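# Stand the sand core upright in the mould print

## Task

Pick up the sand core lying on the board and set it standing upright in the empty print of the mould, blade end down inside the round cavity, matching the core already seated opposite; then release it so it stays there.

## Robot and tools

Robot: two 6-joint arms, left_arm and right_arm, each with a two-finger gripper and a wrist camera (cam_left_wrist, cam_right_wrist, both 504x504 fisheye). Occasionally an outside force may briefly pull on a held part or nudge a loose object.

Frame: all reported poses share one scene frame. Origin is on the table top midway between the arms, +z up, +x out over the table, and left_arm sits on the +y side. The names left and right refer to the arms, not to image sides. Positions are in metres, orientations are quaternions in w,x,y,z order. The printed hand position can be somewhat wrong, more so when the arm is stretched far. Each gripper's fingers point along its own +z and close along its own y; end_effector_position is the spot between the finger pads, roughly 1 cm short of the tips.

Tool execute_actions: argument actions is a list with zero or one entry; optional pictures (boolean) turns camera images on or off for that result (default on). An empty list sends nothing and just reports state. A move entry is {"rows": [...], "steps": n}: rows holds 1 to 15 rows, steps is 1 to 15 (15 if omitted), each step lasting 1/30 s; row k is used on step k and the final row repeats to fill the remaining steps. A wait entry is {"steps": n} with n up to 300; it returns after n steps have elapsed since the previous result, your own reply time included. A refused call sends nothing to the robot.

Row layout: one flat list of 14 numbers covering both arms, even if only one moves: left_arm waist, shoulder, elbow, wrist pitch, wrist yaw, wrist roll, opening, then right_arm in the same seven-slot order. The six joint values are absolute target angles in radians (the same quantities Joint positions shows), not offsets. Stated ranges per arm: waist -2.618 to 3.054, shoulder 0.000 to 3.142, elbow 0.000 to 3.142, wrist pitch -1.571 to 1.571, wrist yaw -1.571 to 1.571, wrist roll -2.094 to 2.094. True ends may sit up to 0.036 rad either way. A call is rejected if some target exceeds a stated end by more than 0.036 rad and is also beyond that joint's last reported angle; a target past the real end is clipped there, and the result may then print "joint sent to its limit" (possibly about an earlier action still running). Missing that line does not prove more travel exists. Opening is a scale from -1 (shut) to +1 (fully open, pad gap 0.094 m); between the extremes the fingers go to where grip_measured would read that value.

Motion: joints move at limited speed. Each step, the target fed to a joint stays within a fixed distance of its measured angle: 0.202 rad waist, 0.258 shoulder, 0.238 elbow, 0.573 wrist pitch, 0.522 wrist yaw and roll. If targets would place the gripper over 70 mm from where it is, all of that arm's targets are pulled back toward current angles. Between calls the arms keep heading for the last row sent until everything has nearly stopped (a slow or blocked motion counts) or any step is HELD; after that only a new action moves them further, though fingers already moving finish.

Gripping: grip_measured is the measured finger opening on the command scale; each gripper's reading may be off by about 1 mm of gap, constant in a scene. To hold something, keep commanding below grip_measured: around 0.03 lower is firm, a smaller margin is gentler. Pad force tops out near 50 to 62 N (lower on some grippers, and weaker on parts under about 2 mm thick); first contact can spike higher.

Result lines: the state line gives left_arm and right_arm pose. Joint positions and Joint velocities list, per arm, the six joints (rad, rad/s) then pad gap (m, m/s). Joint torques follow the same joint order without the gripper; they are total drive output, nonzero in free air, noisy and offset, so friction can mimic or mask load. "joint command not followed" means a clearance check altered or blocked some joint targets (the rest of the row still ran). HELD flags each step where your row was wholly or partly not sent. MOTOR HOT appears from 75 °C; at 90 °C that arm halts for 10 s (that threshold is then suspended 5 minutes); at 100 °C the arm and gripper go limp and the arm drops. These appear as OVER-TEMPERATURE FAULT lines. Holding loads, even idle, heats motors.

Tool zoom_image: camera ("cam_left_wrist" or "cam_right_wrist") and region [x0, y0, x1, y1] in pixels of that camera's latest image, origin top-left, at most 504 by 504. Returns a sharper close-up.

Cameras: calibration is given per camera as a fisheye model with K, D, theta_max_deg and T_world_to_cam (world-to-camera 4x4, metres), the wrist poses computed from reported joint angles. Expect small errors (about 0.5 percent focal, 1.5 px centre, 0.5 degrees and 2.5 mm pose). Results with pictures list cameras whose numbers changed.

Tool finished_scene: argument scene is the integer number of the current scene. A reply with no tool call also ends the run.

Avoid: knocking or placing anything off the table (automatic failure), dropping or slipping the core, slamming, hard impacts or heavy pushing, and letting the two arms collide or press on each other, which can end the scene. Smooth, economical motion is preferred.

Each tool is called after "Request:" as name([rows], argument=value, ...), one row to a line, values as JSON.

## Session

Request:
execute_actions(actions=[])

Scene clock: 0.00 s of 4800.00 s.
left_arm: end_effector_position=(+0.0656, -0.0595, +0.2483) grip_measured=+1.000 end_effector_quat_wxyz=(+0.579, +0.736, +0.133, +0.324) | right_arm: end_effector_position=(+0.5159, -0.1894, +0.2938) grip_measured=+1.000 end_effector_quat_wxyz=(-0.631, +0.693, -0.204, +0.283)
Joint positions: left_arm=[-1.492  0.962  0.504  0.3   -0.705  1.799  0.094] | right_arm=[-0.019  1.708  1.17   0.477 -0.764 -1.749  0.094]
Joint velocities: left_arm=[ 0.017 -0.012  0.012 -0.007  0.007 -0.007  0.   ] | right_arm=[-0.012 -0.007 -0.017 -0.095 -0.037  0.007  0.   ]
Joint torques (N m, as the arm reports them, + toward a larger angle): no reading
Motor temperatures (°C, as the motors report them): left_arm=[24 27 25 23 26 25] | right_arm=[25 23 25 25 24 25]

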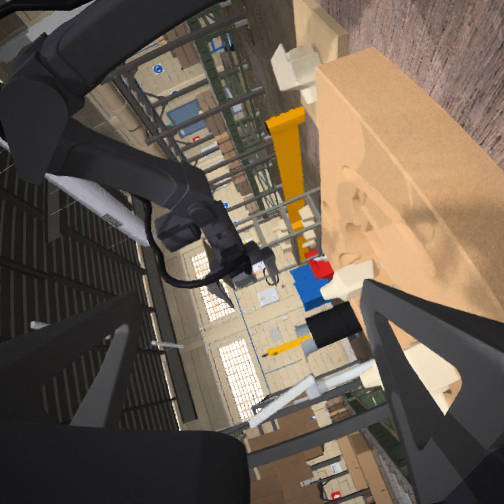

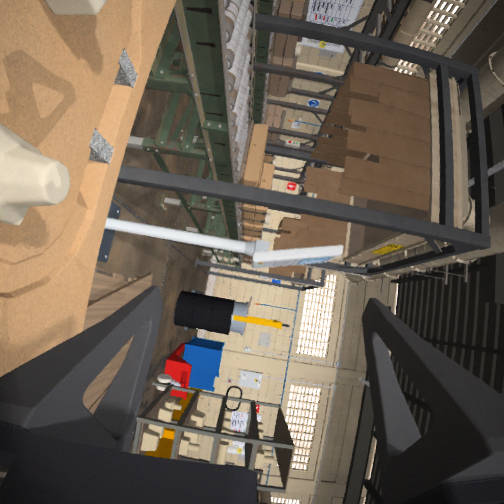

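Request:
execute_actions([
  {"rows": [[-0.2,0.962,0.7,0.0,0,0,1,-0.2,1.5,1.3,-0.6,0,0,1]], "steps": 15},
], pictures=false)

Request:
execute_actions([
  {"steps": 60},
])

Scene clock: 79.80 s of 4800.00 s.
left_arm: end_effector_position=(+0.2698, +0.0768, +0.2631) grip_measured=+1.000 end_effector_quat_wxyz=(+0.610, +0.340, +0.714, -0.047) | right_arm: end_effector_position=(+0.4785, -0.3881, +0.2312) grip_measured=+1.000 end_effector_quat_wxyz=(+0.413, -0.219, +0.878, -0.106)
Joint positions: left_arm=[-0.449  0.972  0.687  0.032 -0.031  0.36   0.094] | right_arm=[-0.204  1.501  1.291 -0.482 -0.062 -0.547  0.094]
Joint velocities: left_arm=[ 2.088  0.007 -0.002 -0.051  0.212 -2.381  0.   ] | right_arm=[ 0.007 -0.002  0.002 -0.799  0.315  2.747  0.   ]
Joint torques (N m, as the arm reports them, + toward a larger angle): left_arm=[ 0.16 -3.55  7.85  1.66 -0.02 -0.03] | right_arm=[ 0.42 -6.39  9.6   2.17  0.08  0.01]
Motor temperatures (°C, as the motors report them): left_arm=[24 27 30 28 26 25] | right_arm=[25 29 31 32 24 25]
Steps of this call (steps 1 to 90: nothing new was sent; then 76.30 s passed at rest; steps 91 to 105: all 15 steps of this action). Readings (joint positions):
91: left_arm=[-1.460 0.962 0.529 0.245 -0.623 1.723] | right_arm=[-0.025 1.698 1.177 0.434 -0.732 -1.711]
92: left_arm=[-1.395 0.969 0.572 0.180 -0.515 1.625] | right_arm=[-0.041 1.682 1.185 0.365 -0.682 -1.657]
94: left_arm=[-1.250 0.972 0.645 0.122 -0.330 1.429] | right_arm=[-0.094 1.636 1.211 0.228 -0.565 -1.540]
98: left_arm=[-0.962 0.972 0.687 0.089 -0.133 1.036] | right_arm=[-0.188 1.540 1.274 -0.092 -0.281 -1.224]
105: the state above

Scene clock: 81.80 s of 4800.00 s.
left_arm: end_effector_position=(+0.3038, +0.1561, +0.2597) grip_measured=+1.000 end_effector_quat_wxyz=(+0.600, +0.121, +0.786, -0.087) | right_arm: end_effector_position=(+0.4607, -0.3954, +0.2122) grip_measured=+1.000 end_effector_quat_wxyz=(+0.378, +0.034, +0.925, -0.012)
Joint positions: left_arm=[-0.199  0.972  0.687  0.018 -0.006  0.007  0.094] | right_arm=[-0.204  1.501  1.291 -0.585 -0.013 -0.008  0.094]
Joint velocities: left_arm=[ 0.012 -0.017  0.002 -0.022 -0.007 -0.022  0.   ] | right_arm=[-0.017 -0.002 -0.007  0.037  0.066  0.037  0.   ]
Joint torques (N m, as the arm reports them, + toward a larger angle): left_arm=[-0.03 -3.55  7.82  1.68  0.07 -0.07] | right_arm=[ 0.29 -6.55  9.5   1.83  0.13  0.07]
Motor temperatures (°C, as the motors report them): left_arm=[24 27 30 28 26 25] | right_arm=[25 29 31 32 24 25]
Steps of this call (steps 1 to 45: the robot went on to your last target; steps 46 to 60: nothing new was sent). Readings (joint positions):
1: left_arm=[-0.376 0.972 0.687 0.029 -0.025 0.289] | right_arm=[-0.204 1.501 1.291 -0.504 -0.052 -0.449]
2: left_arm=[-0.306 0.972 0.687 0.027 -0.023 0.232] | right_arm=[-0.204 1.501 1.291 -0.522 -0.043 -0.362]
4: left_arm=[-0.217 0.972 0.687 0.024 -0.028 0.150] | right_arm=[-0.204 1.501 1.291 -0.548 -0.031 -0.234]
8: left_arm=[-0.199 0.972 0.687 0.020 -0.019 0.065] | right_arm=[-0.204 1.501 1.291 -0.572 -0.019 -0.100]
60: the state above
All arms were judged still, so your last target was given up. Only a new action makes them travel on or press farther. Fingers that are still opening or closing keep moving.
camera_calibration (this result's frames):
cam_left_wrist: T_world_to_cam=[[-0.327034, -0.944516, -0.0306461, 0.251129], [-0.653295, 0.249394, -0.714849, 0.370621], [0.682829, -0.213759, -0.698607, 0.121763], [0, 0, 0, 1]] pos_world=[0.241109, 0.170792, 0.357699]
cam_right_wrist: T_world_to_cam=[[0.0000174856, -0.999499, -0.0316451, -0.386584], [-0.994717, 0.00323104, -0.102601, 0.506012], [0.102652, 0.0314798, -0.994219, 0.298495], [0, 0, 0, 1]] pos_world=[0.472704, -0.397422, 0.336453]

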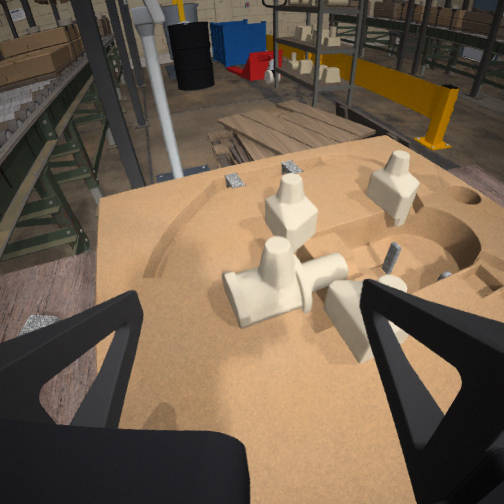

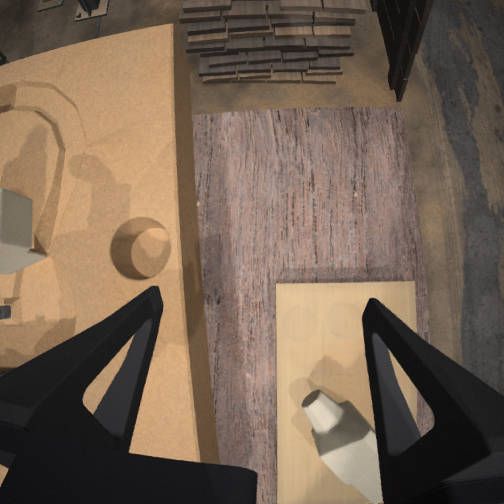

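Request:
execute_actions([
  {"rows": [[-0.59,1.69,1.66,-0.75,0,0,1,-0.567,0.795,0.89,-0.89,0,0,1]], "steps": 15},
], pictures=false)

Request:
execute_actions([
  {"steps": 30},
])

Scene clock: 137.20 s of 4800.00 s.
left_arm: end_effector_position=(+0.3269, -0.0501, +0.2316) grip_measured=+1.000 end_effector_quat_wxyz=(+0.351, +0.322, +0.870, -0.129) | right_arm: end_effector_position=(+0.2619, -0.4699, +0.2226) grip_measured=+1.000 end_effector_quat_wxyz=(+0.390, +0.201, +0.894, -0.091)
Joint positions: left_arm=[-0.598  1.729  1.613 -0.688  0.004  0.005  0.094] | right_arm=[-0.563  0.783  0.894 -0.858  0.003 -0.006  0.094]
Joint velocities: left_arm=[ 0.002 -0.393  0.613 -0.037  0.037  0.007  0.   ] | right_arm=[-0.002 -0.095  0.017 -0.081 -0.022 -0.007  0.   ]
Joint torques (N m, as the arm reports them, + toward a larger angle): left_arm=[  0.79 -11.71   7.15   0.85  -0.01  -0.06] | right_arm=[-0.31  1.33  7.82  1.76  0.01  0.05]
Motor temperatures (°C, as the motors report them): left_arm=[24 27 32 29 26 25] | right_arm=[25 28 32 32 24 25]
Steps of this call (steps 1 to 90: nothing new was sent; then 51.90 s passed at rest; steps 91 to 105: all 15 steps of this action). Readings (joint positions):
91: left_arm=[-0.221 0.996 0.721 -0.051 -0.019 0.006] | right_arm=[-0.214 1.487 1.274 -0.584 -0.018 -0.008]
92: left_arm=[-0.270 1.056 0.789 -0.143 -0.024 0.006] | right_arm=[-0.237 1.455 1.235 -0.597 -0.022 -0.008]
94: left_arm=[-0.384 1.206 0.931 -0.302 -0.021 0.006] | right_arm=[-0.313 1.372 1.144 -0.647 -0.021 -0.008]
98: left_arm=[-0.572 1.547 1.244 -0.549 -0.004 0.005] | right_arm=[-0.495 1.161 0.958 -0.747 -0.012 -0.008]
105: the state above

Scene clock: 138.20 s of 4800.00 s.
left_arm: end_effector_position=(+0.3207, -0.0449, +0.2576) grip_measured=+1.000 end_effector_quat_wxyz=(+0.365, +0.320, +0.864, -0.134) | right_arm: end_effector_position=(+0.2595, -0.4688, +0.2190) grip_measured=+1.000 end_effector_quat_wxyz=(+0.381, +0.201, +0.898, -0.089)
Joint positions: left_arm=[-0.598  1.688  1.648 -0.732  0.004  0.005  0.094] | right_arm=[-0.563  0.786  0.894 -0.875  0.003 -0.006  0.094]
Joint velocities: left_arm=[-0.012  0.007  0.002  0.051  0.007 -0.022  0.   ] | right_arm=[-0.002 -0.002 -0.012  0.037 -0.11   0.037  0.   ]
Joint torques (N m, as the arm reports them, + toward a larger angle): left_arm=[ 0.76 -9.34  7.31  1.32 -0.03 -0.07] | right_arm=[-0.34  0.44  7.78  1.87 -0.02  0.05]
Motor temperatures (°C, as the motors report them): left_arm=[24 28 31 29 26 25] | right_arm=[25 28 32 32 24 25]
Steps of this call (steps 1 to 30: the robot went on to your last target). Readings (joint positions):
1: left_arm=[-0.598 1.715 1.629 -0.688 0.004 0.005] | right_arm=[-0.563 0.783 0.894 -0.859 0.003 -0.006]
2: left_arm=[-0.598 1.703 1.640 -0.688 0.004 0.005] | right_arm=[-0.563 0.785 0.894 -0.864 0.003 -0.006]
4: left_arm=[-0.598 1.688 1.648 -0.691 0.004 0.005] | right_arm=[-0.563 0.786 0.894 -0.869 0.003 -0.006]
8: left_arm=[-0.598 1.688 1.648 -0.714 0.004 0.005] | right_arm=[-0.563 0.786 0.894 -0.873 0.003 -0.006]
30: the state above
All arms were judged still, so your last target was given up. Only a new action makes them travel on or press farther. Fingers that are still opening or closing keep moving.
camera_calibration (this result's frames):
cam_left_wrist: T_world_to_cam=[[-0.681336, -0.731962, -0.00346458, 0.182943], [-0.700213, 0.653148, -0.288271, 0.353528], [0.213266, -0.193983, -0.957543, 0.283981], [0, 0, 0, 1]] pos_world=[0.311627, -0.0419113, 0.37447]
cam_right_wrist: T_world_to_cam=[[-0.362796, -0.931653, -0.0200207, -0.336281], [-0.923008, 0.36222, -0.129819, 0.462413], [0.128198, -0.0286184, -0.991336, 0.292788], [0, 0, 0, 1]] pos_world=[0.267274, -0.472414, 0.343549]

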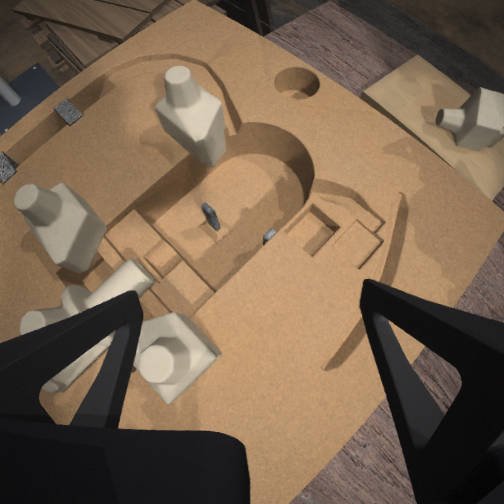

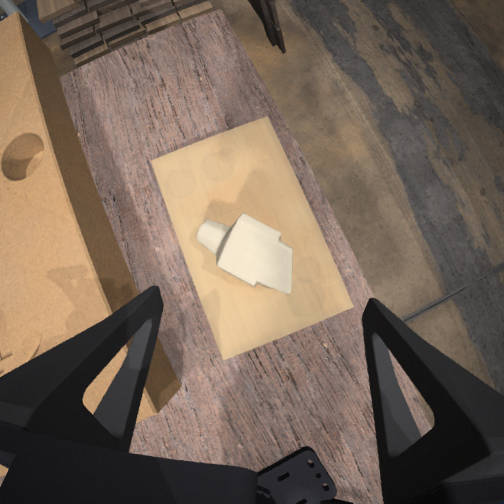

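Request:
zoom_image(camera="cam_right_wrist", region=[150, 170, 340, 360])

Request:
zoom_image(camera="cam_left_wrist", region=[130, 50, 420, 340])

Region (150, 170, 340, 360) of cam_right_wrist's 504x504 image, scaled by 2.653, with more detail than that image has.

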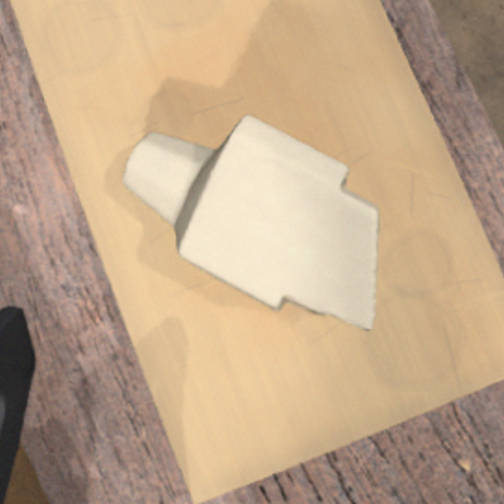

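Region (130, 50, 420, 340) of cam_left_wrist's 504x504 image, scaled by 1.738, with more detail than that image has.

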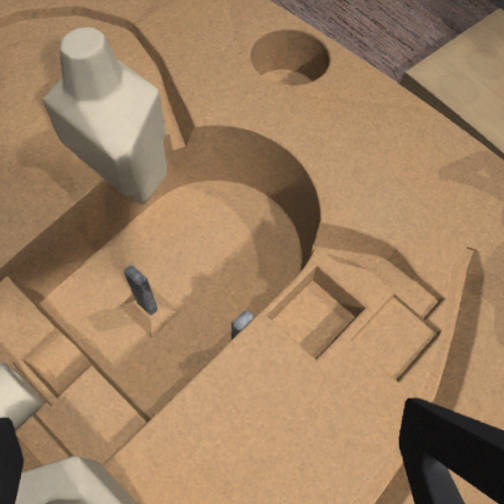

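Request:
execute_actions([
  {"rows": [[-0.59,1.69,1.66,-0.75,0,0,1,-0.562,0.82,0.92,-0.91,0,-0.05,1],[-0.59,1.69,1.66,-0.75,0,0,1,-0.56,0.87,0.95,-0.94,0,-0.12,1],[-0.59,1.69,1.66,-0.75,0,0,1,-0.557,0.93,0.99,-0.97,0,-0.2,1],[-0.59,1.69,1.66,-0.75,0,0,1,-0.554,1.0,1.04,-1.01,0,-0.29,1],[-0.59,1.69,1.66,-0.75,0,0,1,-0.551,1.07,1.09,-1.05,0,-0.38,1],[-0.59,1.69,1.66,-0.75,0,0,1,-0.548,1.14,1.13,-1.09,0,-0.47,1],[-0.59,1.69,1.66,-0.75,0,0,1,-0.545,1.21,1.18,-1.13,0,-0.56,1],[-0.59,1.69,1.66,-0.75,0,0,1,-0.542,1.28,1.23,-1.17,0,-0.65,1],[-0.59,1.69,1.66,-0.75,0,0,1,-0.539,1.35,1.27,-1.21,0,-0.74,1],[-0.59,1.69,1.66,-0.75,0,0,1,-0.536,1.42,1.32,-1.25,0,-0.83,1],[-0.59,1.69,1.66,-0.75,0,0,1,-0.533,1.49,1.36,-1.29,0,-0.92,1],[-0.59,1.69,1.66,-0.75,0,0,1,-0.53,1.55,1.4,-1.32,0,-1.0,1],[-0.59,1.69,1.66,-0.75,0,0,1,-0.527,1.6,1.43,-1.35,0,-1.07,1],[-0.59,1.69,1.66,-0.75,0,0,1,-0.525,1.64,1.455,-1.37,0,-1.12,1],[-0.59,1.69,1.66,-0.75,0,0,1,-0.525,1.659,1.468,-1.385,0,-1.14,1]], "steps": 15},
], pictures=false)

Request:
execute_actions([
  {"steps": 25},
])

Scene clock: 258.70 s of 4800.00 s.
left_arm: end_effector_position=(+0.3207, -0.0449, +0.2576) grip_measured=+1.000 end_effector_quat_wxyz=(+0.365, +0.320, +0.864, -0.134) | right_arm: end_effector_position=(+0.3243, -0.4907, +0.1504) grip_measured=+1.000 end_effector_quat_wxyz=(+0.060, -0.223, +0.972, -0.047)
Joint positions: left_arm=[-0.598  1.688  1.648 -0.732  0.004  0.005  0.094] | right_arm=[-0.537  1.601  1.414 -1.232  0.003 -0.871  0.094]
Joint velocities: left_arm=[-0.002  0.002 -0.012 -0.051 -0.022  0.022  0.   ] | right_arm=[ 0.046  1.321  0.579 -0.681  0.037 -1.883  0.   ]
Joint torques (N m, as the arm reports them, + toward a larger angle): left_arm=[ 0.78 -9.36  7.32  1.34 -0.03 -0.06] | right_arm=[ 0.63 -8.27  9.33  0.43  0.01 -0.05]
Motor temperatures (°C, as the motors report them): left_arm=[24 33 32 29 26 25] | right_arm=[25 25 32 33 24 25]
Steps of this call (steps 1 to 90: nothing new was sent; then 117.00 s passed at rest; steps 91 to 105: all 15 steps of this action). Readings (joint positions):
91: left_arm=[-0.598 1.688 1.648 -0.732 0.004 0.005] | right_arm=[-0.563 0.787 0.895 -0.878 0.003 -0.011]
92: left_arm=[-0.598 1.688 1.648 -0.732 0.004 0.005] | right_arm=[-0.563 0.799 0.902 -0.889 0.003 -0.028]
94: left_arm=[-0.598 1.688 1.648 -0.732 0.004 0.005] | right_arm=[-0.563 0.868 0.953 -0.933 0.003 -0.097]
98: left_arm=[-0.598 1.688 1.648 -0.732 0.004 0.005] | right_arm=[-0.558 1.137 1.139 -1.031 0.003 -0.342]
105: the state above

Scene clock: 259.53 s of 4800.00 s.
left_arm: end_effector_position=(+0.3207, -0.0449, +0.2576) grip_measured=+1.000 end_effector_quat_wxyz=(+0.365, +0.320, +0.864, -0.134) | right_arm: end_effector_position=(+0.3017, -0.4795, +0.1345) grip_measured=+1.000 end_effector_quat_wxyz=(-0.013, -0.349, +0.937, +0.011)
Joint positions: left_arm=[-0.598  1.688  1.648 -0.732  0.004  0.005  0.094] | right_arm=[-0.534  1.679  1.445 -1.371  0.003 -1.131  0.094]
Joint velocities: left_arm=[ 0.012 -0.002  0.012 -0.022 -0.081  0.007  0.   ] | right_arm=[ 0.007 -0.002 -0.002 -0.066  0.007 -0.007  0.   ]
Joint torques (N m, as the arm reports them, + toward a larger angle): left_arm=[ 0.8  -9.33  7.31  1.33 -0.02 -0.06] | right_arm=[ 0.81 -8.38  9.42  0.44  0.   -0.13]
Motor temperatures (°C, as the motors report them): left_arm=[24 33 32 29 26 25] | right_arm=[25 25 32 33 24 25]
Steps of this call (steps 1 to 25: the robot went on to your last target). Readings (joint positions):
1: left_arm=[-0.598 1.688 1.648 -0.732 0.004 0.005] | right_arm=[-0.535 1.639 1.427 -1.251 0.003 -0.923]
2: left_arm=[-0.598 1.688 1.648 -0.732 0.004 0.005] | right_arm=[-0.534 1.663 1.431 -1.267 0.003 -0.965]
4: left_arm=[-0.598 1.688 1.648 -0.732 0.004 0.005] | right_arm=[-0.534 1.679 1.431 -1.302 0.003 -1.026]
8: left_arm=[-0.598 1.688 1.648 -0.732 0.004 0.005] | right_arm=[-0.534 1.679 1.443 -1.347 0.003 -1.089]
25: the state above
camera_calibration (this result's frames):
cam_left_wrist: T_world_to_cam=[[-0.681336, -0.731962, -0.00346458, 0.182943], [-0.700213, 0.653148, -0.288271, 0.353528], [0.213266, -0.193983, -0.957543, 0.283981], [0, 0, 0, 1]] pos_world=[0.311627, -0.0419113, 0.37447]
cam_right_wrist: T_world_to_cam=[[0.673922, -0.732016, -0.0999064, -0.538966], [-0.524833, -0.56952, 0.632612, -0.175192], [-0.519981, -0.373897, -0.767998, 0.203243], [0, 0, 0, 1]] pos_world=[0.376957, -0.418315, 0.213073]

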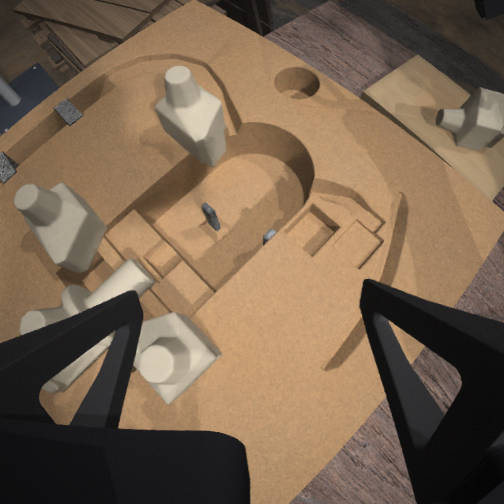

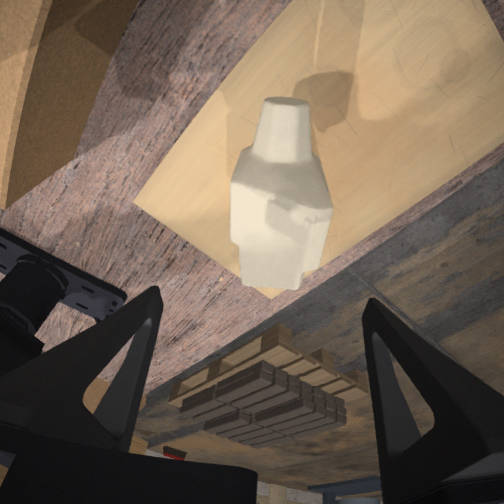

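Request:
zoom_image(camera="cam_right_wrist", region=[180, 90, 390, 300])

Request:
zoom_image(camera="cam_left_wrist", region=[404, 60, 504, 160])

Region (180, 90, 390, 300) of cam_right_wrist's 504x504 image, scaled by 2.400, with more detail than that image has.

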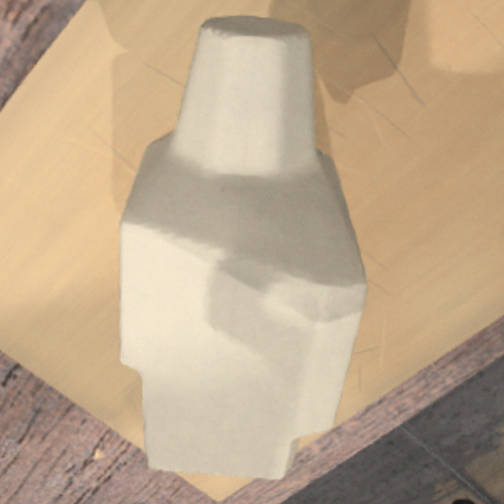

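Region (404, 60, 504, 160) of cam_left_wrist's 504x504 image, scaled by 5.040, with more detail than that image has.

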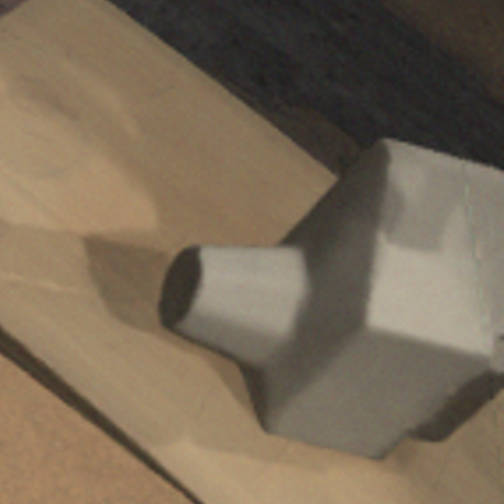

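Request:
execute_actions([
  {"rows": [[-0.59,1.69,1.66,-0.75,0,0,1,-0.52,1.66,1.44,-1.35,0,-1.145,1],[-0.59,1.69,1.66,-0.75,0,0,1,-0.518,1.66,1.42,-1.32,0,-1.145,1],[-0.59,1.69,1.66,-0.75,0,0,1,-0.517,1.66,1.395,-1.29,0,-1.145,1],[-0.59,1.69,1.66,-0.75,0,0,1,-0.517,1.66,1.37,-1.26,0,-1.145,1],[-0.59,1.69,1.66,-0.75,0,0,1,-0.517,1.662,1.34,-1.23,0,-1.145,1],[-0.59,1.69,1.66,-0.75,0,0,1,-0.517,1.665,1.31,-1.2,0,-1.145,1],[-0.59,1.69,1.66,-0.75,0,0,1,-0.517,1.67,1.28,-1.17,0,-1.145,1],[-0.59,1.69,1.66,-0.75,0,0,1,-0.517,1.675,1.255,-1.14,0,-1.145,1],[-0.59,1.69,1.66,-0.75,0,0,1,-0.517,1.68,1.23,-1.11,0,-1.145,1],[-0.59,1.69,1.66,-0.75,0,0,1,-0.517,1.687,1.205,-1.08,0,-1.145,1],[-0.59,1.69,1.66,-0.75,0,0,1,-0.517,1.694,1.185,-1.05,0,-1.145,1],[-0.59,1.69,1.66,-0.75,0,0,1,-0.517,1.7,1.165,-1.025,0,-1.145,1],[-0.59,1.69,1.66,-0.75,0,0,1,-0.517,1.705,1.15,-1.005,0,-1.145,1],[-0.59,1.69,1.66,-0.75,0,0,1,-0.517,1.708,1.142,-0.99,0,-1.145,1],[-0.59,1.69,1.66,-0.75,0,0,1,-0.517,1.71,1.138,-0.985,0,-1.145,1]], "steps": 15},
], pictures=false)

Request:
execute_actions([
  {"steps": 20},
])

Scene clock: 318.63 s of 4800.00 s.
left_arm: end_effector_position=(+0.3207, -0.0449, +0.2576) grip_measured=+1.000 end_effector_quat_wxyz=(+0.365, +0.320, +0.864, -0.134) | right_arm: end_effector_position=(+0.2942, -0.4740, +0.0602) grip_measured=+1.000 end_effector_quat_wxyz=(-0.016, -0.356, +0.934, +0.013)
Joint positions: left_arm=[-0.598  1.688  1.648 -0.732  0.004  0.005  0.094] | right_arm=[-0.527  1.692  1.161 -1.081  0.003 -1.137  0.094]
Joint velocities: left_arm=[ 0.002  0.002  0.007  0.081 -0.022  0.066  0.   ] | right_arm=[-0.012  0.168 -0.3    0.491  0.051  0.007  0.   ]
Joint torques (N m, as the arm reports them, + toward a larger angle): left_arm=[ 0.78 -9.33  7.31  1.34 -0.03 -0.06] | right_arm=[ 0.93 -6.18  6.49  0.7   0.01 -0.14]
Motor temperatures (°C, as the motors report them): left_arm=[24 33 33 29 26 25] | right_arm=[25 30 34 29 24 25]
Steps of this call (steps 1 to 15: the robot went on to your last target; steps 16 to 90: nothing new was sent; then 55.60 s passed at rest; steps 91 to 105: all 15 steps of this action). Readings (joint positions):
91: left_arm=[-0.598 1.688 1.648 -0.732 0.004 0.005] | right_arm=[-0.534 1.679 1.445 -1.370 0.003 -1.133]
92: left_arm=[-0.598 1.688 1.648 -0.732 0.004 0.005] | right_arm=[-0.533 1.679 1.443 -1.364 0.003 -1.133]
94: left_arm=[-0.598 1.688 1.648 -0.732 0.004 0.005] | right_arm=[-0.530 1.677 1.423 -1.334 0.003 -1.134]
98: left_arm=[-0.598 1.688 1.648 -0.732 0.004 0.005] | right_arm=[-0.527 1.676 1.318 -1.243 0.003 -1.136]
105: the state above

Scene clock: 319.30 s of 4800.00 s.
left_arm: end_effector_position=(+0.3207, -0.0449, +0.2576) grip_measured=+1.000 end_effector_quat_wxyz=(+0.365, +0.320, +0.864, -0.134) | right_arm: end_effector_position=(+0.3088, -0.4803, +0.0529) grip_measured=+1.000 end_effector_quat_wxyz=(+0.006, -0.356, +0.935, -0.007)
Joint positions: left_arm=[-0.598  1.688  1.648 -0.732  0.004  0.005  0.094] | right_arm=[-0.527  1.704  1.145 -0.994  0.003 -1.137  0.094]
Joint velocities: left_arm=[-0.012  0.002 -0.012 -0.022  0.007  0.051  0.   ] | right_arm=[-0.002  0.002  0.017 -0.022  0.037  0.007  0.   ]
Joint torques (N m, as the arm reports them, + toward a larger angle): left_arm=[ 0.8  -9.35  7.31  1.34 -0.03 -0.05] | right_arm=[ 0.93 -6.44  6.38  0.8   0.04 -0.12]
Motor temperatures (°C, as the motors report them): left_arm=[24 33 33 29 26 25] | right_arm=[25 30 34 29 24 25]
Steps of this call (steps 1 to 20: the robot went on to your last target). Readings (joint positions):
1: left_arm=[-0.598 1.688 1.648 -0.732 0.004 0.005] | right_arm=[-0.527 1.697 1.152 -1.065 0.003 -1.137]
2: left_arm=[-0.598 1.688 1.648 -0.732 0.004 0.005] | right_arm=[-0.527 1.701 1.148 -1.052 0.003 -1.137]
4: left_arm=[-0.598 1.688 1.648 -0.732 0.004 0.005] | right_arm=[-0.527 1.704 1.145 -1.032 0.003 -1.137]
8: left_arm=[-0.598 1.688 1.648 -0.732 0.004 0.005] | right_arm=[-0.527 1.704 1.145 -1.007 0.003 -1.137]
20: the state above
camera_calibration (this result's frames):
cam_left_wrist: T_world_to_cam=[[-0.681336, -0.731962, -0.00346458, 0.182943], [-0.700213, 0.653148, -0.288271, 0.353528], [0.213266, -0.193983, -0.957543, 0.283981], [0, 0, 0, 1]] pos_world=[0.311627, -0.0419113, 0.37447]
cam_right_wrist: T_world_to_cam=[[0.687266, -0.724512, -0.0524175, -0.555501], [-0.547007, -0.563665, 0.618923, -0.10994], [-0.477963, -0.396692, -0.783701, 0.120935], [0, 0, 0, 1]] pos_world=[0.379442, -0.416462, 0.133703]

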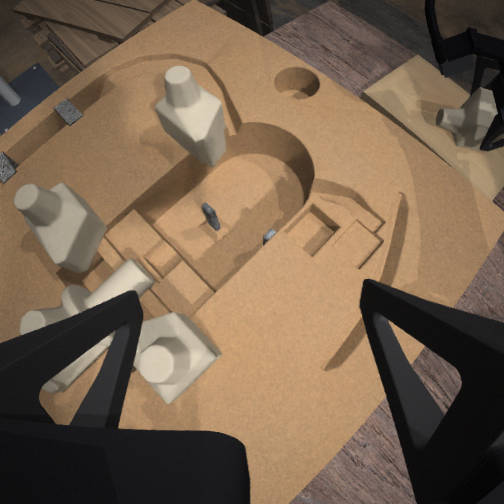

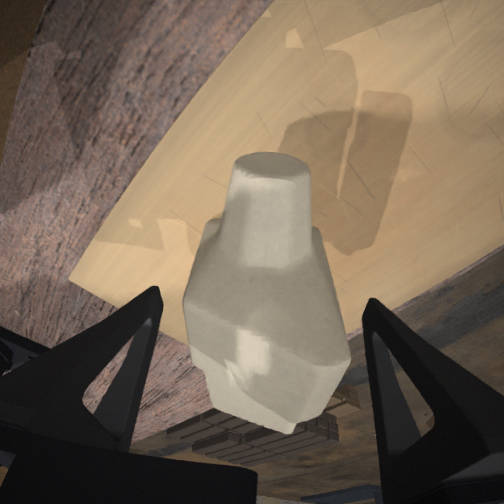

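Request:
execute_actions([
  {"rows": [[-0.59,1.69,1.66,-0.75,0,0,1,-0.517,1.714,1.13,-0.98,0,-1.145,0.9],[-0.59,1.69,1.66,-0.75,0,0,1,-0.517,1.718,1.122,-0.972,0,-1.145,0.8],[-0.59,1.69,1.66,-0.75,0,0,1,-0.517,1.721,1.115,-0.966,0,-1.145,0.7],[-0.59,1.69,1.66,-0.75,0,0,1,-0.517,1.723,1.111,-0.963,0,-1.145,0.6],[-0.59,1.69,1.66,-0.75,0,0,1,-0.517,1.723,1.111,-0.963,0,-1.145,0.5],[-0.59,1.69,1.66,-0.75,0,0,1,-0.517,1.723,1.111,-0.963,0,-1.145,0.45],[-0.59,1.69,1.66,-0.75,0,0,1,-0.517,1.723,1.111,-0.963,0,-1.145,0.4],[-0.59,1.69,1.66,-0.75,0,0,1,-0.517,1.723,1.111,-0.963,0,-1.145,0.35],[-0.59,1.69,1.66,-0.75,0,0,1,-0.517,1.723,1.111,-0.963,0,-1.145,0.3],[-0.59,1.69,1.66,-0.75,0,0,1,-0.517,1.723,1.111,-0.963,0,-1.145,0.26],[-0.59,1.69,1.66,-0.75,0,0,1,-0.517,1.723,1.111,-0.963,0,-1.145,0.22],[-0.59,1.69,1.66,-0.75,0,0,1,-0.517,1.723,1.111,-0.963,0,-1.145,0.19],[-0.59,1.69,1.66,-0.75,0,0,1,-0.517,1.723,1.111,-0.963,0,-1.145,0.16],[-0.59,1.69,1.66,-0.75,0,0,1,-0.517,1.723,1.111,-0.963,0,-1.145,0.13],[-0.59,1.69,1.66,-0.75,0,0,1,-0.517,1.723,1.111,-0.963,0,-1.145,0.1]], "steps": 15},
], pictures=false)

Request:
execute_actions([
  {"steps": 15},
])

Scene clock: 351.37 s of 4800.00 s.
left_arm: end_effector_position=(+0.3207, -0.0449, +0.2576) grip_measured=+1.000 end_effector_quat_wxyz=(+0.365, +0.320, +0.864, -0.134) | right_arm: end_effector_position=(+0.3070, -0.4797, +0.0476) grip_measured=+0.182 end_effector_quat_wxyz=(+0.005, -0.356, +0.934, -0.008)
Joint positions: left_arm=[-0.598  1.688  1.648 -0.732  0.004  0.005  0.094] | right_arm=[-0.527  1.704  1.123 -0.971  0.004 -1.138  0.056]
Joint velocities: left_arm=[ 0.012 -0.012 -0.002  0.037 -0.022  0.007  0.   ] | right_arm=[-0.007  0.002  0.012  0.081 -0.066 -0.037 -0.   ]
Joint torques (N m, as the arm reports them, + toward a larger angle): left_arm=[ 0.79 -9.33  7.31  1.34 -0.02 -0.06] | right_arm=[ 0.8  -5.44  5.83  0.77  0.02 -0.13]
Motor temperatures (°C, as the motors report them): left_arm=[24 34 33 29 26 25] | right_arm=[25 29 32 29 24 25]
Steps of this call (steps 1 to 15: the robot went on to your last target; steps 16 to 90: nothing new was sent; then 28.57 s passed at rest; steps 91 to 105: all 15 steps of this action). Readings (joint positions):
91: left_arm=[-0.598 1.688 1.648 -0.732 0.004 0.005] | right_arm=[-0.527 1.704 1.145 -0.993 0.003 -1.137]
92: left_arm=[-0.598 1.688 1.648 -0.732 0.004 0.005] | right_arm=[-0.527 1.704 1.144 -0.990 0.003 -1.137]
94: left_arm=[-0.598 1.688 1.648 -0.732 0.004 0.005] | right_arm=[-0.527 1.704 1.136 -0.982 0.003 -1.137]
98: left_arm=[-0.598 1.688 1.648 -0.732 0.004 0.005] | right_arm=[-0.527 1.704 1.123 -0.978 0.003 -1.138]
105: the state above

Scene clock: 351.87 s of 4800.00 s.
left_arm: end_effector_position=(+0.3207, -0.0449, +0.2576) grip_measured=+1.000 end_effector_quat_wxyz=(+0.365, +0.320, +0.864, -0.134) | right_arm: end_effector_position=(+0.3070, -0.4797, +0.0476) grip_measured=+0.182 end_effector_quat_wxyz=(+0.005, -0.356, +0.934, -0.008)
Joint positions: left_arm=[-0.598  1.688  1.648 -0.732  0.004  0.005  0.094] | right_arm=[-0.527  1.704  1.123 -0.971  0.004 -1.138  0.056]
Joint velocities: left_arm=[-0.017 -0.017 -0.017 -0.051 -0.066  0.007  0.   ] | right_arm=[-0.012 -0.012  0.007 -0.037  0.081 -0.037 -0.001]
Joint torques (N m, as the arm reports them, + toward a larger angle): left_arm=[ 0.79 -9.34  7.3   1.34 -0.03 -0.06] | right_arm=[ 0.91 -5.44  5.86  0.79 -0.02 -0.12]
Motor temperatures (°C, as the motors report them): left_arm=[24 34 33 29 26 25] | right_arm=[25 29 32 29 24 25]
Steps of this call (steps 1 to 15: the robot went on to your last target). Readings (joint positions):
1: left_arm=[-0.598 1.688 1.648 -0.732 0.004 0.005] | right_arm=[-0.527 1.704 1.123 -0.971 0.004 -1.138]
2: left_arm=[-0.598 1.688 1.648 -0.732 0.004 0.005] | right_arm=[-0.527 1.704 1.123 -0.971 0.004 -1.138]
4: left_arm=[-0.598 1.688 1.648 -0.732 0.004 0.005] | right_arm=[-0.527 1.704 1.123 -0.971 0.004 -1.138]
8: left_arm=[-0.598 1.688 1.648 -0.732 0.004 0.005] | right_arm=[-0.527 1.704 1.123 -0.971 0.004 -1.138]
15: the state above
All arms were judged still, so your last target was given up. Only a new action makes them travel on or press farther. Fingers that are still opening or closing keep moving.
camera_calibration (this result's frames):
cam_left_wrist: T_world_to_cam=[[-0.681336, -0.731962, -0.00346458, 0.182943], [-0.700213, 0.653148, -0.288271, 0.353528], [0.213266, -0.193983, -0.957543, 0.283981], [0, 0, 0, 1]] pos_world=[0.311627, -0.0419113, 0.37447]
cam_right_wrist: T_world_to_cam=[[0.687517, -0.724296, -0.0521179, -0.554134], [-0.546609, -0.563429, 0.619489, -0.107261], [-0.478058, -0.397421, -0.783273, 0.115795], [0, 0, 0, 1]] pos_world=[0.377703, -0.415772, 0.128265]

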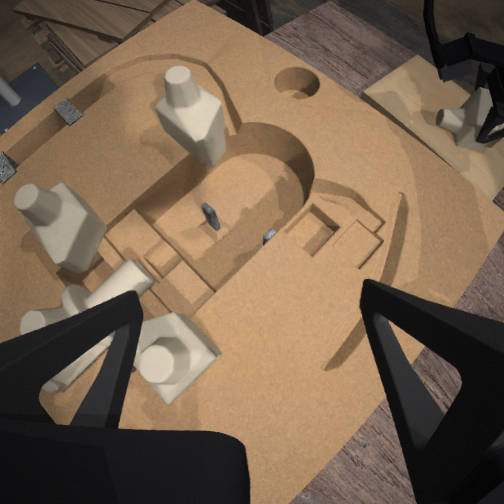

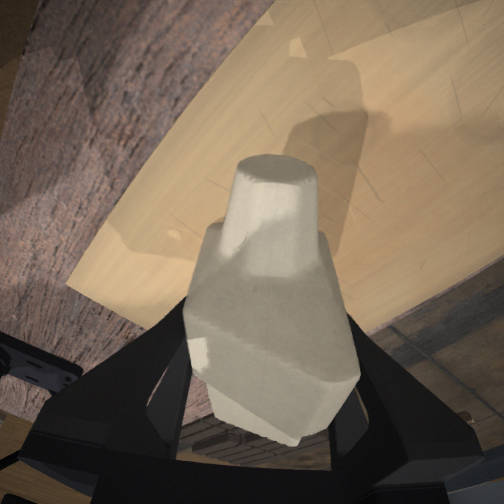

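Request:
execute_actions([
  {"rows": [[-0.59,1.69,1.66,-0.73,0,0,1,-0.525,1.7,1.135,-0.985,0,-1.14,0.15],[-0.59,1.69,1.66,-0.71,0,0,1,-0.525,1.695,1.15,-1.005,0,-1.14,0.15],[-0.59,1.69,1.66,-0.69,0,0,1,-0.525,1.69,1.17,-1.03,0,-1.14,0.15],[-0.59,1.69,1.66,-0.67,0,0,1,-0.525,1.683,1.195,-1.06,0,-1.14,0.15],[-0.59,1.69,1.66,-0.65,0,0,1,-0.525,1.676,1.22,-1.09,0,-1.14,0.15],[-0.59,1.69,1.66,-0.63,0,0,1,-0.525,1.669,1.25,-1.12,0,-1.14,0.15],[-0.59,1.69,1.66,-0.61,0,0,1,-0.525,1.662,1.28,-1.15,0,-1.14,0.15],[-0.59,1.69,1.66,-0.59,0,0,1,-0.525,1.655,1.31,-1.18,0,-1.14,0.15],[-0.59,1.69,1.66,-0.57,0,0,1,-0.525,1.645,1.34,-1.2,0,-1.14,0.15],[-0.59,1.69,1.66,-0.55,0,0,1,-0.525,1.635,1.37,-1.22,0,-1.14,0.15],[-0.59,1.69,1.66,-0.53,0,0,1,-0.525,1.625,1.39,-1.23,0,-1.14,0.15],[-0.59,1.69,1.66,-0.51,0,0,1,-0.525,1.615,1.41,-1.24,0,-1.14,0.15],[-0.59,1.69,1.66,-0.49,0,0,1,-0.525,1.605,1.42,-1.24,0,-1.14,0.15],[-0.59,1.69,1.66,-0.47,0,0,1,-0.525,1.595,1.43,-1.24,0,-1.14,0.15],[-0.59,1.69,1.66,-0.45,0,0,1,-0.525,1.59,1.43,-1.24,0,-1.14,0.15]], "steps": 15},
], pictures=false)

Request:
execute_actions([
  {"rows": [[-0.59,1.69,1.66,-0.45,0,0,1,-0.525,1.58,1.42,-1.19,0,-1.1,0.15],[-0.59,1.69,1.66,-0.45,0,0,1,-0.525,1.57,1.4,-1.12,0,-1.06,0.15],[-0.59,1.69,1.66,-0.45,0,0,1,-0.525,1.56,1.38,-1.05,0,-1.02,0.15],[-0.59,1.69,1.66,-0.45,0,0,1,-0.525,1.545,1.35,-0.98,0,-0.97,0.15],[-0.59,1.69,1.66,-0.45,0,0,1,-0.525,1.53,1.32,-0.91,0,-0.92,0.15],[-0.59,1.69,1.66,-0.45,0,0,1,-0.525,1.515,1.29,-0.84,0,-0.87,0.15],[-0.59,1.69,1.66,-0.45,0,0,1,-0.525,1.5,1.26,-0.77,0,-0.82,0.15],[-0.59,1.69,1.66,-0.45,0,0,1,-0.525,1.485,1.23,-0.7,0,-0.77,0.15],[-0.59,1.69,1.66,-0.45,0,0,1,-0.525,1.47,1.2,-0.63,0,-0.72,0.15],[-0.59,1.69,1.66,-0.45,0,0,1,-0.525,1.455,1.17,-0.56,0,-0.67,0.15],[-0.59,1.69,1.66,-0.45,0,0,1,-0.525,1.44,1.14,-0.49,0,-0.62,0.15],[-0.59,1.69,1.66,-0.45,0,0,1,-0.525,1.425,1.11,-0.42,0,-0.57,0.15],[-0.59,1.69,1.66,-0.45,0,0,1,-0.525,1.41,1.08,-0.35,0,-0.52,0.15],[-0.59,1.69,1.66,-0.45,0,0,1,-0.525,1.395,1.05,-0.28,0,-0.47,0.15],[-0.59,1.69,1.66,-0.45,0,0,1,-0.525,1.38,1.02,-0.21,0,-0.42,0.15]], "steps": 15},
], pictures=false)

Request:
execute_actions([
  {"rows": [[-0.59,1.69,1.66,-0.45,0,0,1,-0.5,1.365,0.99,-0.14,0,-0.38,0.15],[-0.59,1.69,1.66,-0.45,0,0,1,-0.46,1.35,0.95,-0.07,0,-0.34,0.15],[-0.59,1.69,1.66,-0.45,0,0,1,-0.42,1.335,0.91,0.0,0,-0.3,0.15],[-0.59,1.69,1.66,-0.45,0,0,1,-0.38,1.32,0.87,0.07,0,-0.26,0.15],[-0.59,1.69,1.66,-0.45,0,0,1,-0.33,1.305,0.83,0.14,0,-0.22,0.15],[-0.59,1.69,1.66,-0.45,0,0,1,-0.28,1.29,0.79,0.21,0,-0.18,0.15],[-0.59,1.69,1.66,-0.45,0,0,1,-0.23,1.28,0.75,0.28,0,-0.14,0.15],[-0.59,1.69,1.66,-0.45,0,0,1,-0.18,1.27,0.71,0.35,0,-0.1,0.15],[-0.59,1.69,1.66,-0.45,0,0,1,-0.13,1.26,0.67,0.42,0,-0.07,0.15],[-0.59,1.69,1.66,-0.45,0,0,1,-0.08,1.25,0.63,0.49,0,-0.04,0.15],[-0.59,1.69,1.66,-0.45,0,0,1,-0.04,1.24,0.59,0.56,0,-0.02,0.15],[-0.59,1.69,1.66,-0.45,0,0,1,0.0,1.23,0.55,0.63,0,0,0.15],[-0.59,1.69,1.66,-0.45,0,0,1,0.04,1.22,0.51,0.69,0,0,0.15],[-0.59,1.69,1.66,-0.45,0,0,1,0.07,1.215,0.48,0.74,0,0,0.15],[-0.59,1.69,1.66,-0.45,0,0,1,0.09,1.21,0.46,0.77,0,0.008,0.15]], "steps": 15},
], pictures=false)

Request:
execute_actions([
  {"steps": 25},
])

Scene clock: 427.83 s of 4800.00 s.
left_arm: end_effector_position=(+0.3430, -0.0638, +0.2939) grip_measured=+1.000 end_effector_quat_wxyz=(+0.444, +0.306, +0.826, -0.163) | right_arm: end_effector_position=(+0.3319, -0.4905, +0.1334) grip_measured=+0.182 end_effector_quat_wxyz=(+0.048, -0.355, +0.932, -0.049)
Joint positions: left_arm=[-0.598  1.688  1.648 -0.545  0.004  0.005  0.094] | right_arm=[-0.527  1.64   1.39  -1.184  0.004 -1.138  0.056]
Joint velocities: left_arm=[-0.007 -0.002  0.002  0.535  0.051 -0.022  0.   ] | right_arm=[-0.012 -0.447  0.33  -0.139  0.037  0.022  0.   ]
Joint torques (N m, as the arm reports them, + toward a larger angle): left_arm=[ 0.8  -9.48  7.45  1.81 -0.03 -0.06] | right_arm=[ 0.1  -8.69  9.34  0.57  0.01 -0.08]
Motor temperatures (°C, as the motors report them): left_arm=[24 35 34 30 26 25] | right_arm=[25 28 32 28 24 25]
Steps of this call (steps 1 to 90: nothing new was sent; then 72.47 s passed at rest; steps 91 to 105: all 15 steps of this action). Readings (joint positions):
91: left_arm=[-0.598 1.688 1.648 -0.732 0.004 0.005] | right_arm=[-0.527 1.704 1.123 -0.972 0.004 -1.138]
92: left_arm=[-0.598 1.688 1.648 -0.732 0.004 0.005] | right_arm=[-0.527 1.704 1.123 -0.973 0.004 -1.138]
94: left_arm=[-0.598 1.688 1.648 -0.722 0.004 0.005] | right_arm=[-0.527 1.704 1.133 -0.989 0.004 -1.138]
98: left_arm=[-0.598 1.688 1.648 -0.671 0.004 0.005] | right_arm=[-0.527 1.704 1.216 -1.085 0.004 -1.138]
105: the state above

Scene clock: 428.33 s of 4800.00 s.
left_arm: end_effector_position=(+0.3510, -0.0705, +0.3110) grip_measured=+1.000 end_effector_quat_wxyz=(+0.477, +0.299, +0.808, -0.175) | right_arm: end_effector_position=(+0.3861, -0.5141, +0.1393) grip_measured=+0.182 end_effector_quat_wxyz=(+0.265, -0.105, +0.946, -0.154)
Joint positions: left_arm=[-0.598  1.688  1.648 -0.464  0.004  0.005  0.094] | right_arm=[-0.527  1.455  1.057 -0.55   0.004 -0.633  0.056]
Joint velocities: left_arm=[-0.002  0.002  0.007  0.081  0.007 -0.007  0.   ] | right_arm=[-0.002 -0.437 -0.911  1.897 -0.022  1.341 -0.   ]
Joint torques (N m, as the arm reports them, + toward a larger angle): left_arm=[ 0.8  -9.6   7.51  1.86 -0.03 -0.06] | right_arm=[ 0.04 -9.51 10.03  2.4   0.03  0.04]
Motor temperatures (°C, as the motors report them): left_arm=[24 35 34 30 26 25] | right_arm=[25 28 32 28 24 25]
Steps of this call (steps 1 to 15: all 15 steps of this action). Readings (joint positions):
1: left_arm=[-0.598 1.688 1.648 -0.527 0.004 0.005] | right_arm=[-0.527 1.625 1.397 -1.185 0.004 -1.133]
2: left_arm=[-0.598 1.688 1.648 -0.512 0.004 0.005] | right_arm=[-0.527 1.611 1.398 -1.179 0.004 -1.123]
4: left_arm=[-0.598 1.688 1.648 -0.492 0.004 0.005] | right_arm=[-0.527 1.588 1.385 -1.142 0.004 -1.083]
8: left_arm=[-0.598 1.688 1.648 -0.473 0.004 0.005] | right_arm=[-0.527 1.541 1.282 -0.957 0.004 -0.948]
15: the state above

Scene clock: 428.83 s of 4800.00 s.
left_arm: end_effector_position=(+0.3511, -0.0706, +0.3113) grip_measured=+1.000 end_effector_quat_wxyz=(+0.478, +0.299, +0.807, -0.175) | right_arm: end_effector_position=(+0.4225, -0.2950, +0.1627) grip_measured=+0.182 end_effector_quat_wxyz=(+0.581, -0.100, +0.807, +0.028)
Joint positions: left_arm=[-0.598  1.688  1.648 -0.463  0.004  0.005  0.094] | right_arm=[ 0.048  1.267  0.496  0.443 -0.005 -0.078  0.056]
Joint velocities: left_arm=[-0.012 -0.007  0.007 -0.022 -0.125  0.022  0.   ] | right_arm=[ 0.921 -0.208 -0.989  1.502 -0.183  0.549 -0.001]
Joint torques (N m, as the arm reports them, + toward a larger angle): left_arm=[ 0.79 -9.6   7.51  1.88 -0.03 -0.06] | right_arm=[-1.38 -7.43 10.39  3.48  0.31  0.06]
Motor temperatures (°C, as the motors report them): left_arm=[24 35 34 30 26 25] | right_arm=[25 28 32 28 24 25]
Steps of this call (steps 1 to 15: all 15 steps of this action). Readings (joint positions):
1: left_arm=[-0.598 1.688 1.648 -0.464 0.004 0.005] | right_arm=[-0.525 1.440 1.026 -0.487 0.005 -0.586]
2: left_arm=[-0.598 1.688 1.648 -0.464 0.004 0.005] | right_arm=[-0.517 1.424 0.995 -0.421 0.009 -0.540]
4: left_arm=[-0.598 1.688 1.648 -0.463 0.004 0.005] | right_arm=[-0.471 1.391 0.927 -0.282 0.024 -0.451]
8: left_arm=[-0.598 1.688 1.648 -0.463 0.004 0.005] | right_arm=[-0.289 1.335 0.781 -0.014 0.026 -0.291]
15: the state above

Scene clock: 429.67 s of 4800.00 s.
left_arm: end_effector_position=(+0.3511, -0.0706, +0.3113) grip_measured=+1.000 end_effector_quat_wxyz=(+0.478, +0.299, +0.807, -0.175) | right_arm: end_effector_position=(+0.4207, -0.2758, +0.1946) grip_measured=+0.181 end_effector_quat_wxyz=(+0.648, -0.084, +0.754, +0.073)
Joint positions: left_arm=[-0.598  1.688  1.648 -0.463  0.004  0.005  0.094] | right_arm=[ 0.094  1.259  0.439  0.669 -0.012  0.     0.056]
Joint velocities: left_arm=[-0.022 -0.002 -0.012  0.022  0.095 -0.022  0.   ] | right_arm=[-0.002  0.007  0.007 -0.007 -0.051 -0.022  0.   ]
Joint torques (N m, as the arm reports them, + toward a larger angle): left_arm=[ 0.79 -9.61  7.49  1.88 -0.02 -0.06] | right_arm=[-0.48 -7.62 10.21  3.46  0.14  0.02]
Motor temperatures (°C, as the motors report them): left_arm=[24 35 34 30 26 25] | right_arm=[25 29 32 29 24 25]
Steps of this call (steps 1 to 25: the robot went on to your last target). Readings (joint positions):
1: left_arm=[-0.598 1.688 1.648 -0.463 0.004 0.005] | right_arm=[0.074 1.261 0.469 0.484 -0.013 -0.063]
2: left_arm=[-0.598 1.688 1.648 -0.463 0.004 0.005] | right_arm=[0.088 1.259 0.452 0.514 -0.020 -0.051]
4: left_arm=[-0.598 1.688 1.648 -0.463 0.004 0.005] | right_arm=[0.094 1.259 0.440 0.556 -0.023 -0.033]
8: left_arm=[-0.598 1.688 1.648 -0.463 0.004 0.005] | right_arm=[0.094 1.259 0.439 0.628 -0.015 -0.013]
25: the state above
camera_calibration (this result's frames):
cam_left_wrist: T_world_to_cam=[[-0.679294, -0.733687, -0.0162404, 0.188195], [-0.615107, 0.581295, -0.532672, 0.448223], [0.400255, -0.351851, -0.846166, 0.212457], [0, 0, 0, 1]] pos_world=[0.318508, -0.0477206, 0.421587]
cam_right_wrist: T_world_to_cam=[[0.292732, -0.956023, 0.0181004, -0.388455], [-0.69863, -0.226767, -0.678596, 0.388092], [0.652858, 0.186001, -0.734289, 0.0419062], [0, 0, 0, 1]] pos_world=[0.357487, -0.29116, 0.30116]

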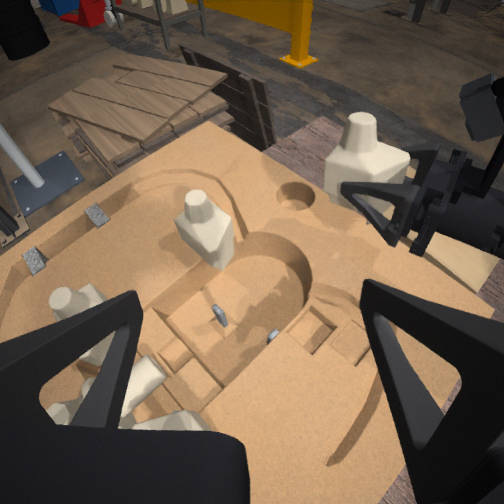

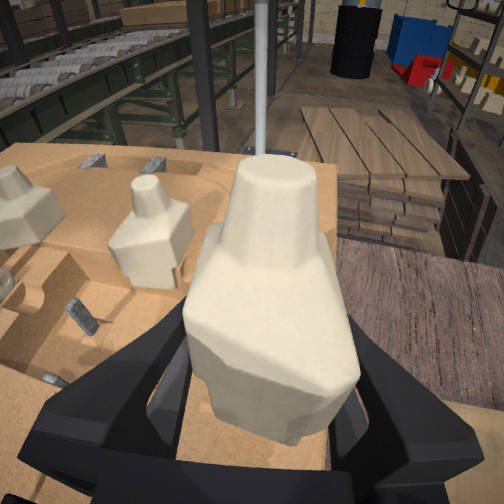

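Request:
zoom_image(camera="cam_left_wrist", region=[300, 100, 460, 260])

Request:
zoom_image(camera="cam_right_wrist", region=[60, 160, 220, 320])

Region (300, 100, 460, 260) of cam_left_wrist's 504x504 image, scaled by 3.150, with more detail than that image has.

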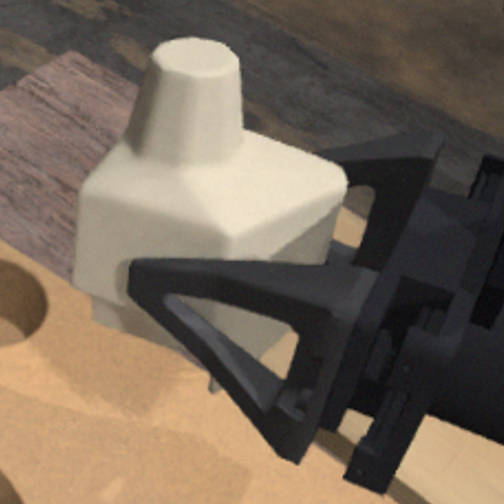

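Region (60, 160, 220, 320) of cam_right_wrist's 504x504 image, scaled by 3.150, with more detail than that image has.

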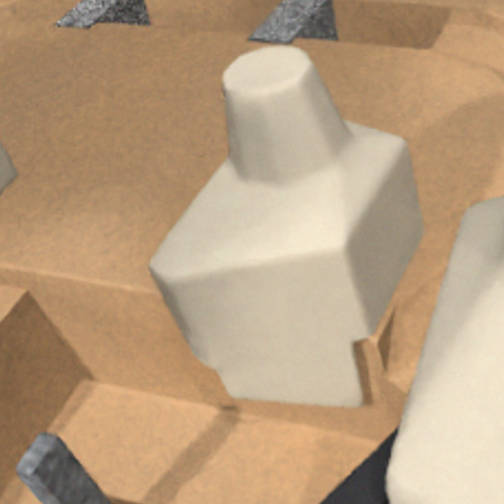

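Request:
execute_actions([
  {"rows": [[-0.59,1.69,1.66,-0.45,0,0,1,0.09,1.2,0.47,0.8,0,0.1,0.15],[-0.59,1.69,1.66,-0.45,0,0,1,0.09,1.19,0.48,0.83,0,0.2,0.15],[-0.59,1.69,1.66,-0.45,0,0,1,0.09,1.18,0.49,0.85,0,0.3,0.15],[-0.59,1.69,1.66,-0.45,0,0,1,0.09,1.17,0.5,0.86,0,0.4,0.15],[-0.59,1.69,1.66,-0.45,0,0,1,0.09,1.17,0.5,0.86,0,0.5,0.15],[-0.59,1.69,1.66,-0.45,0,0,1,0.09,1.17,0.5,0.86,0,0.6,0.15],[-0.59,1.69,1.66,-0.45,0,0,1,0.09,1.17,0.5,0.86,0,0.7,0.15],[-0.59,1.69,1.66,-0.45,0,0,1,0.09,1.17,0.5,0.86,0,0.8,0.15],[-0.59,1.69,1.66,-0.45,0,0,1,0.09,1.17,0.5,0.86,0,0.9,0.15],[-0.59,1.69,1.66,-0.45,0,0,1,0.09,1.17,0.5,0.86,0,1.0,0.15]], "steps": 15},
], pictures=false)

Request:
execute_actions([
  {"steps": 15},
])

Request:
zoom_image(camera="cam_left_wrist", region=[290, 40, 490, 240])

Scene clock: 460.37 s of 4800.00 s.
left_arm: end_effector_position=(+0.3511, -0.0706, +0.3113) grip_measured=+1.000 end_effector_quat_wxyz=(+0.478, +0.299, +0.807, -0.175) | right_arm: end_effector_position=(+0.4204, -0.2760, +0.2483) grip_measured=+0.180 end_effector_quat_wxyz=(+0.610, +0.224, +0.663, +0.372)
Joint positions: left_arm=[-0.598  1.688  1.648 -0.463  0.004  0.005  0.094] | right_arm=[ 0.094  1.207  0.462  0.766 -0.012  0.874  0.055]
Joint velocities: left_arm=[-0.002  0.002  0.007 -0.081  0.022  0.037  0.   ] | right_arm=[-0.017 -0.007 -0.002  0.066 -0.066  0.872  0.   ]
Joint torques (N m, as the arm reports them, + toward a larger angle): left_arm=[ 0.8  -9.6   7.49  1.88 -0.03 -0.06] | right_arm=[-0.27 -6.46 12.01  3.36  0.16 -0.04]
Motor temperatures (°C, as the motors report them): left_arm=[24 35 34 32 26 25] | right_arm=[25 30 36 43 24 25]
Steps of this call (steps 1 to 15: the robot went on to your last target; steps 16 to 90: nothing new was sent; then 27.20 s passed at rest; steps 91 to 105: all 15 steps of this action). Readings (joint positions):
91: left_arm=[-0.598 1.688 1.648 -0.463 0.004 0.005] | right_arm=[0.094 1.257 0.439 0.671 -0.012 0.015]
92: left_arm=[-0.598 1.688 1.648 -0.463 0.004 0.005] | right_arm=[0.094 1.254 0.439 0.673 -0.012 0.045]
94: left_arm=[-0.598 1.688 1.648 -0.463 0.004 0.005] | right_arm=[0.094 1.240 0.439 0.688 -0.012 0.141]
98: left_arm=[-0.598 1.688 1.648 -0.463 0.004 0.005] | right_arm=[0.094 1.214 0.452 0.729 -0.012 0.439]
105: the state above

Scene clock: 460.87 s of 4800.00 s.
left_arm: end_effector_position=(+0.3511, -0.0706, +0.3114) grip_measured=+1.000 end_effector_quat_wxyz=(+0.478, +0.299, +0.807, -0.175) | right_arm: end_effector_position=(+0.4204, -0.2760, +0.2483) grip_measured=+0.180 end_effector_quat_wxyz=(+0.586, +0.264, +0.648, +0.408)
Joint positions: left_arm=[-0.598  1.688  1.648 -0.462  0.004  0.005  0.094] | right_arm=[ 0.094  1.207  0.462  0.766 -0.012  0.995  0.055]
Joint velocities: left_arm=[-0.002 -0.012  0.007 -0.007  0.007  0.022  0.   ] | right_arm=[-0.002 -0.002  0.007  0.037  0.022  0.007 -0.001]
Joint torques (N m, as the arm reports them, + toward a larger angle): left_arm=[ 0.81 -9.61  7.5   1.88 -0.03 -0.06] | right_arm=[-0.35 -6.29 12.04  3.35  0.13 -0.03]
Motor temperatures (°C, as the motors report them): left_arm=[24 35 34 32 26 25] | right_arm=[25 30 36 43 24 25]
Steps of this call (steps 1 to 15: the robot went on to your last target). Readings (joint positions):
1: left_arm=[-0.598 1.688 1.648 -0.463 0.004 0.005] | right_arm=[0.094 1.207 0.462 0.766 -0.012 0.899]
2: left_arm=[-0.598 1.688 1.648 -0.463 0.004 0.005] | right_arm=[0.094 1.207 0.462 0.766 -0.012 0.919]
4: left_arm=[-0.598 1.688 1.648 -0.463 0.004 0.005] | right_arm=[0.094 1.207 0.462 0.766 -0.012 0.948]
8: left_arm=[-0.598 1.688 1.648 -0.462 0.004 0.005] | right_arm=[0.094 1.207 0.462 0.766 -0.012 0.979]
15: the state above
camera_calibration (this result's frames):
cam_left_wrist: T_world_to_cam=[[-0.679289, -0.733691, -0.0162578, 0.188202], [-0.614951, 0.581164, -0.532994, 0.448343], [0.400501, -0.352059, -0.845963, 0.212339], [0, 0, 0, 1]] pos_world=[0.31851, -0.0477229, 0.421655]
cam_right_wrist: T_world_to_cam=[[0.210438, -0.536149, -0.817472, -0.0316023], [-0.732746, 0.467034, -0.494937, 0.584497], [0.647147, 0.703153, -0.294579, 0.117565], [0, 0, 0, 1]] pos_world=[0.358856, -0.372589, 0.298087]

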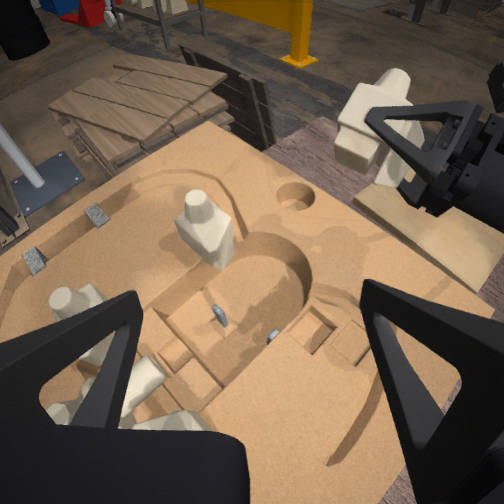

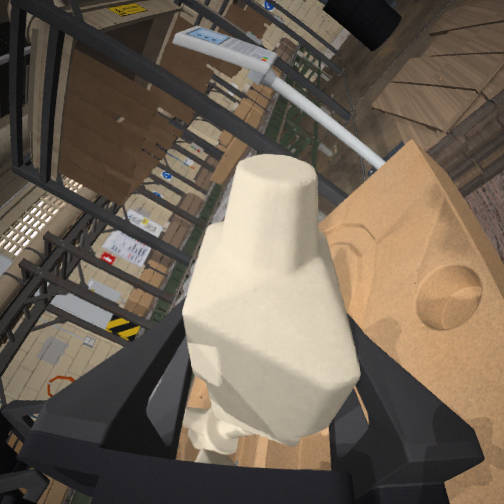

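Region (290, 40, 490, 240) of cam_left_wrist's 504x504 image, scaled by 2.520, with more detail than that image has.

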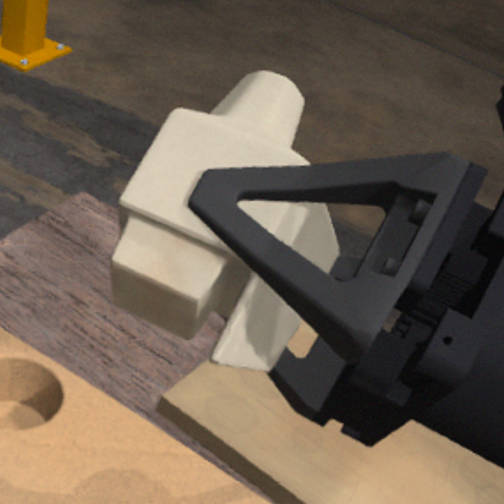

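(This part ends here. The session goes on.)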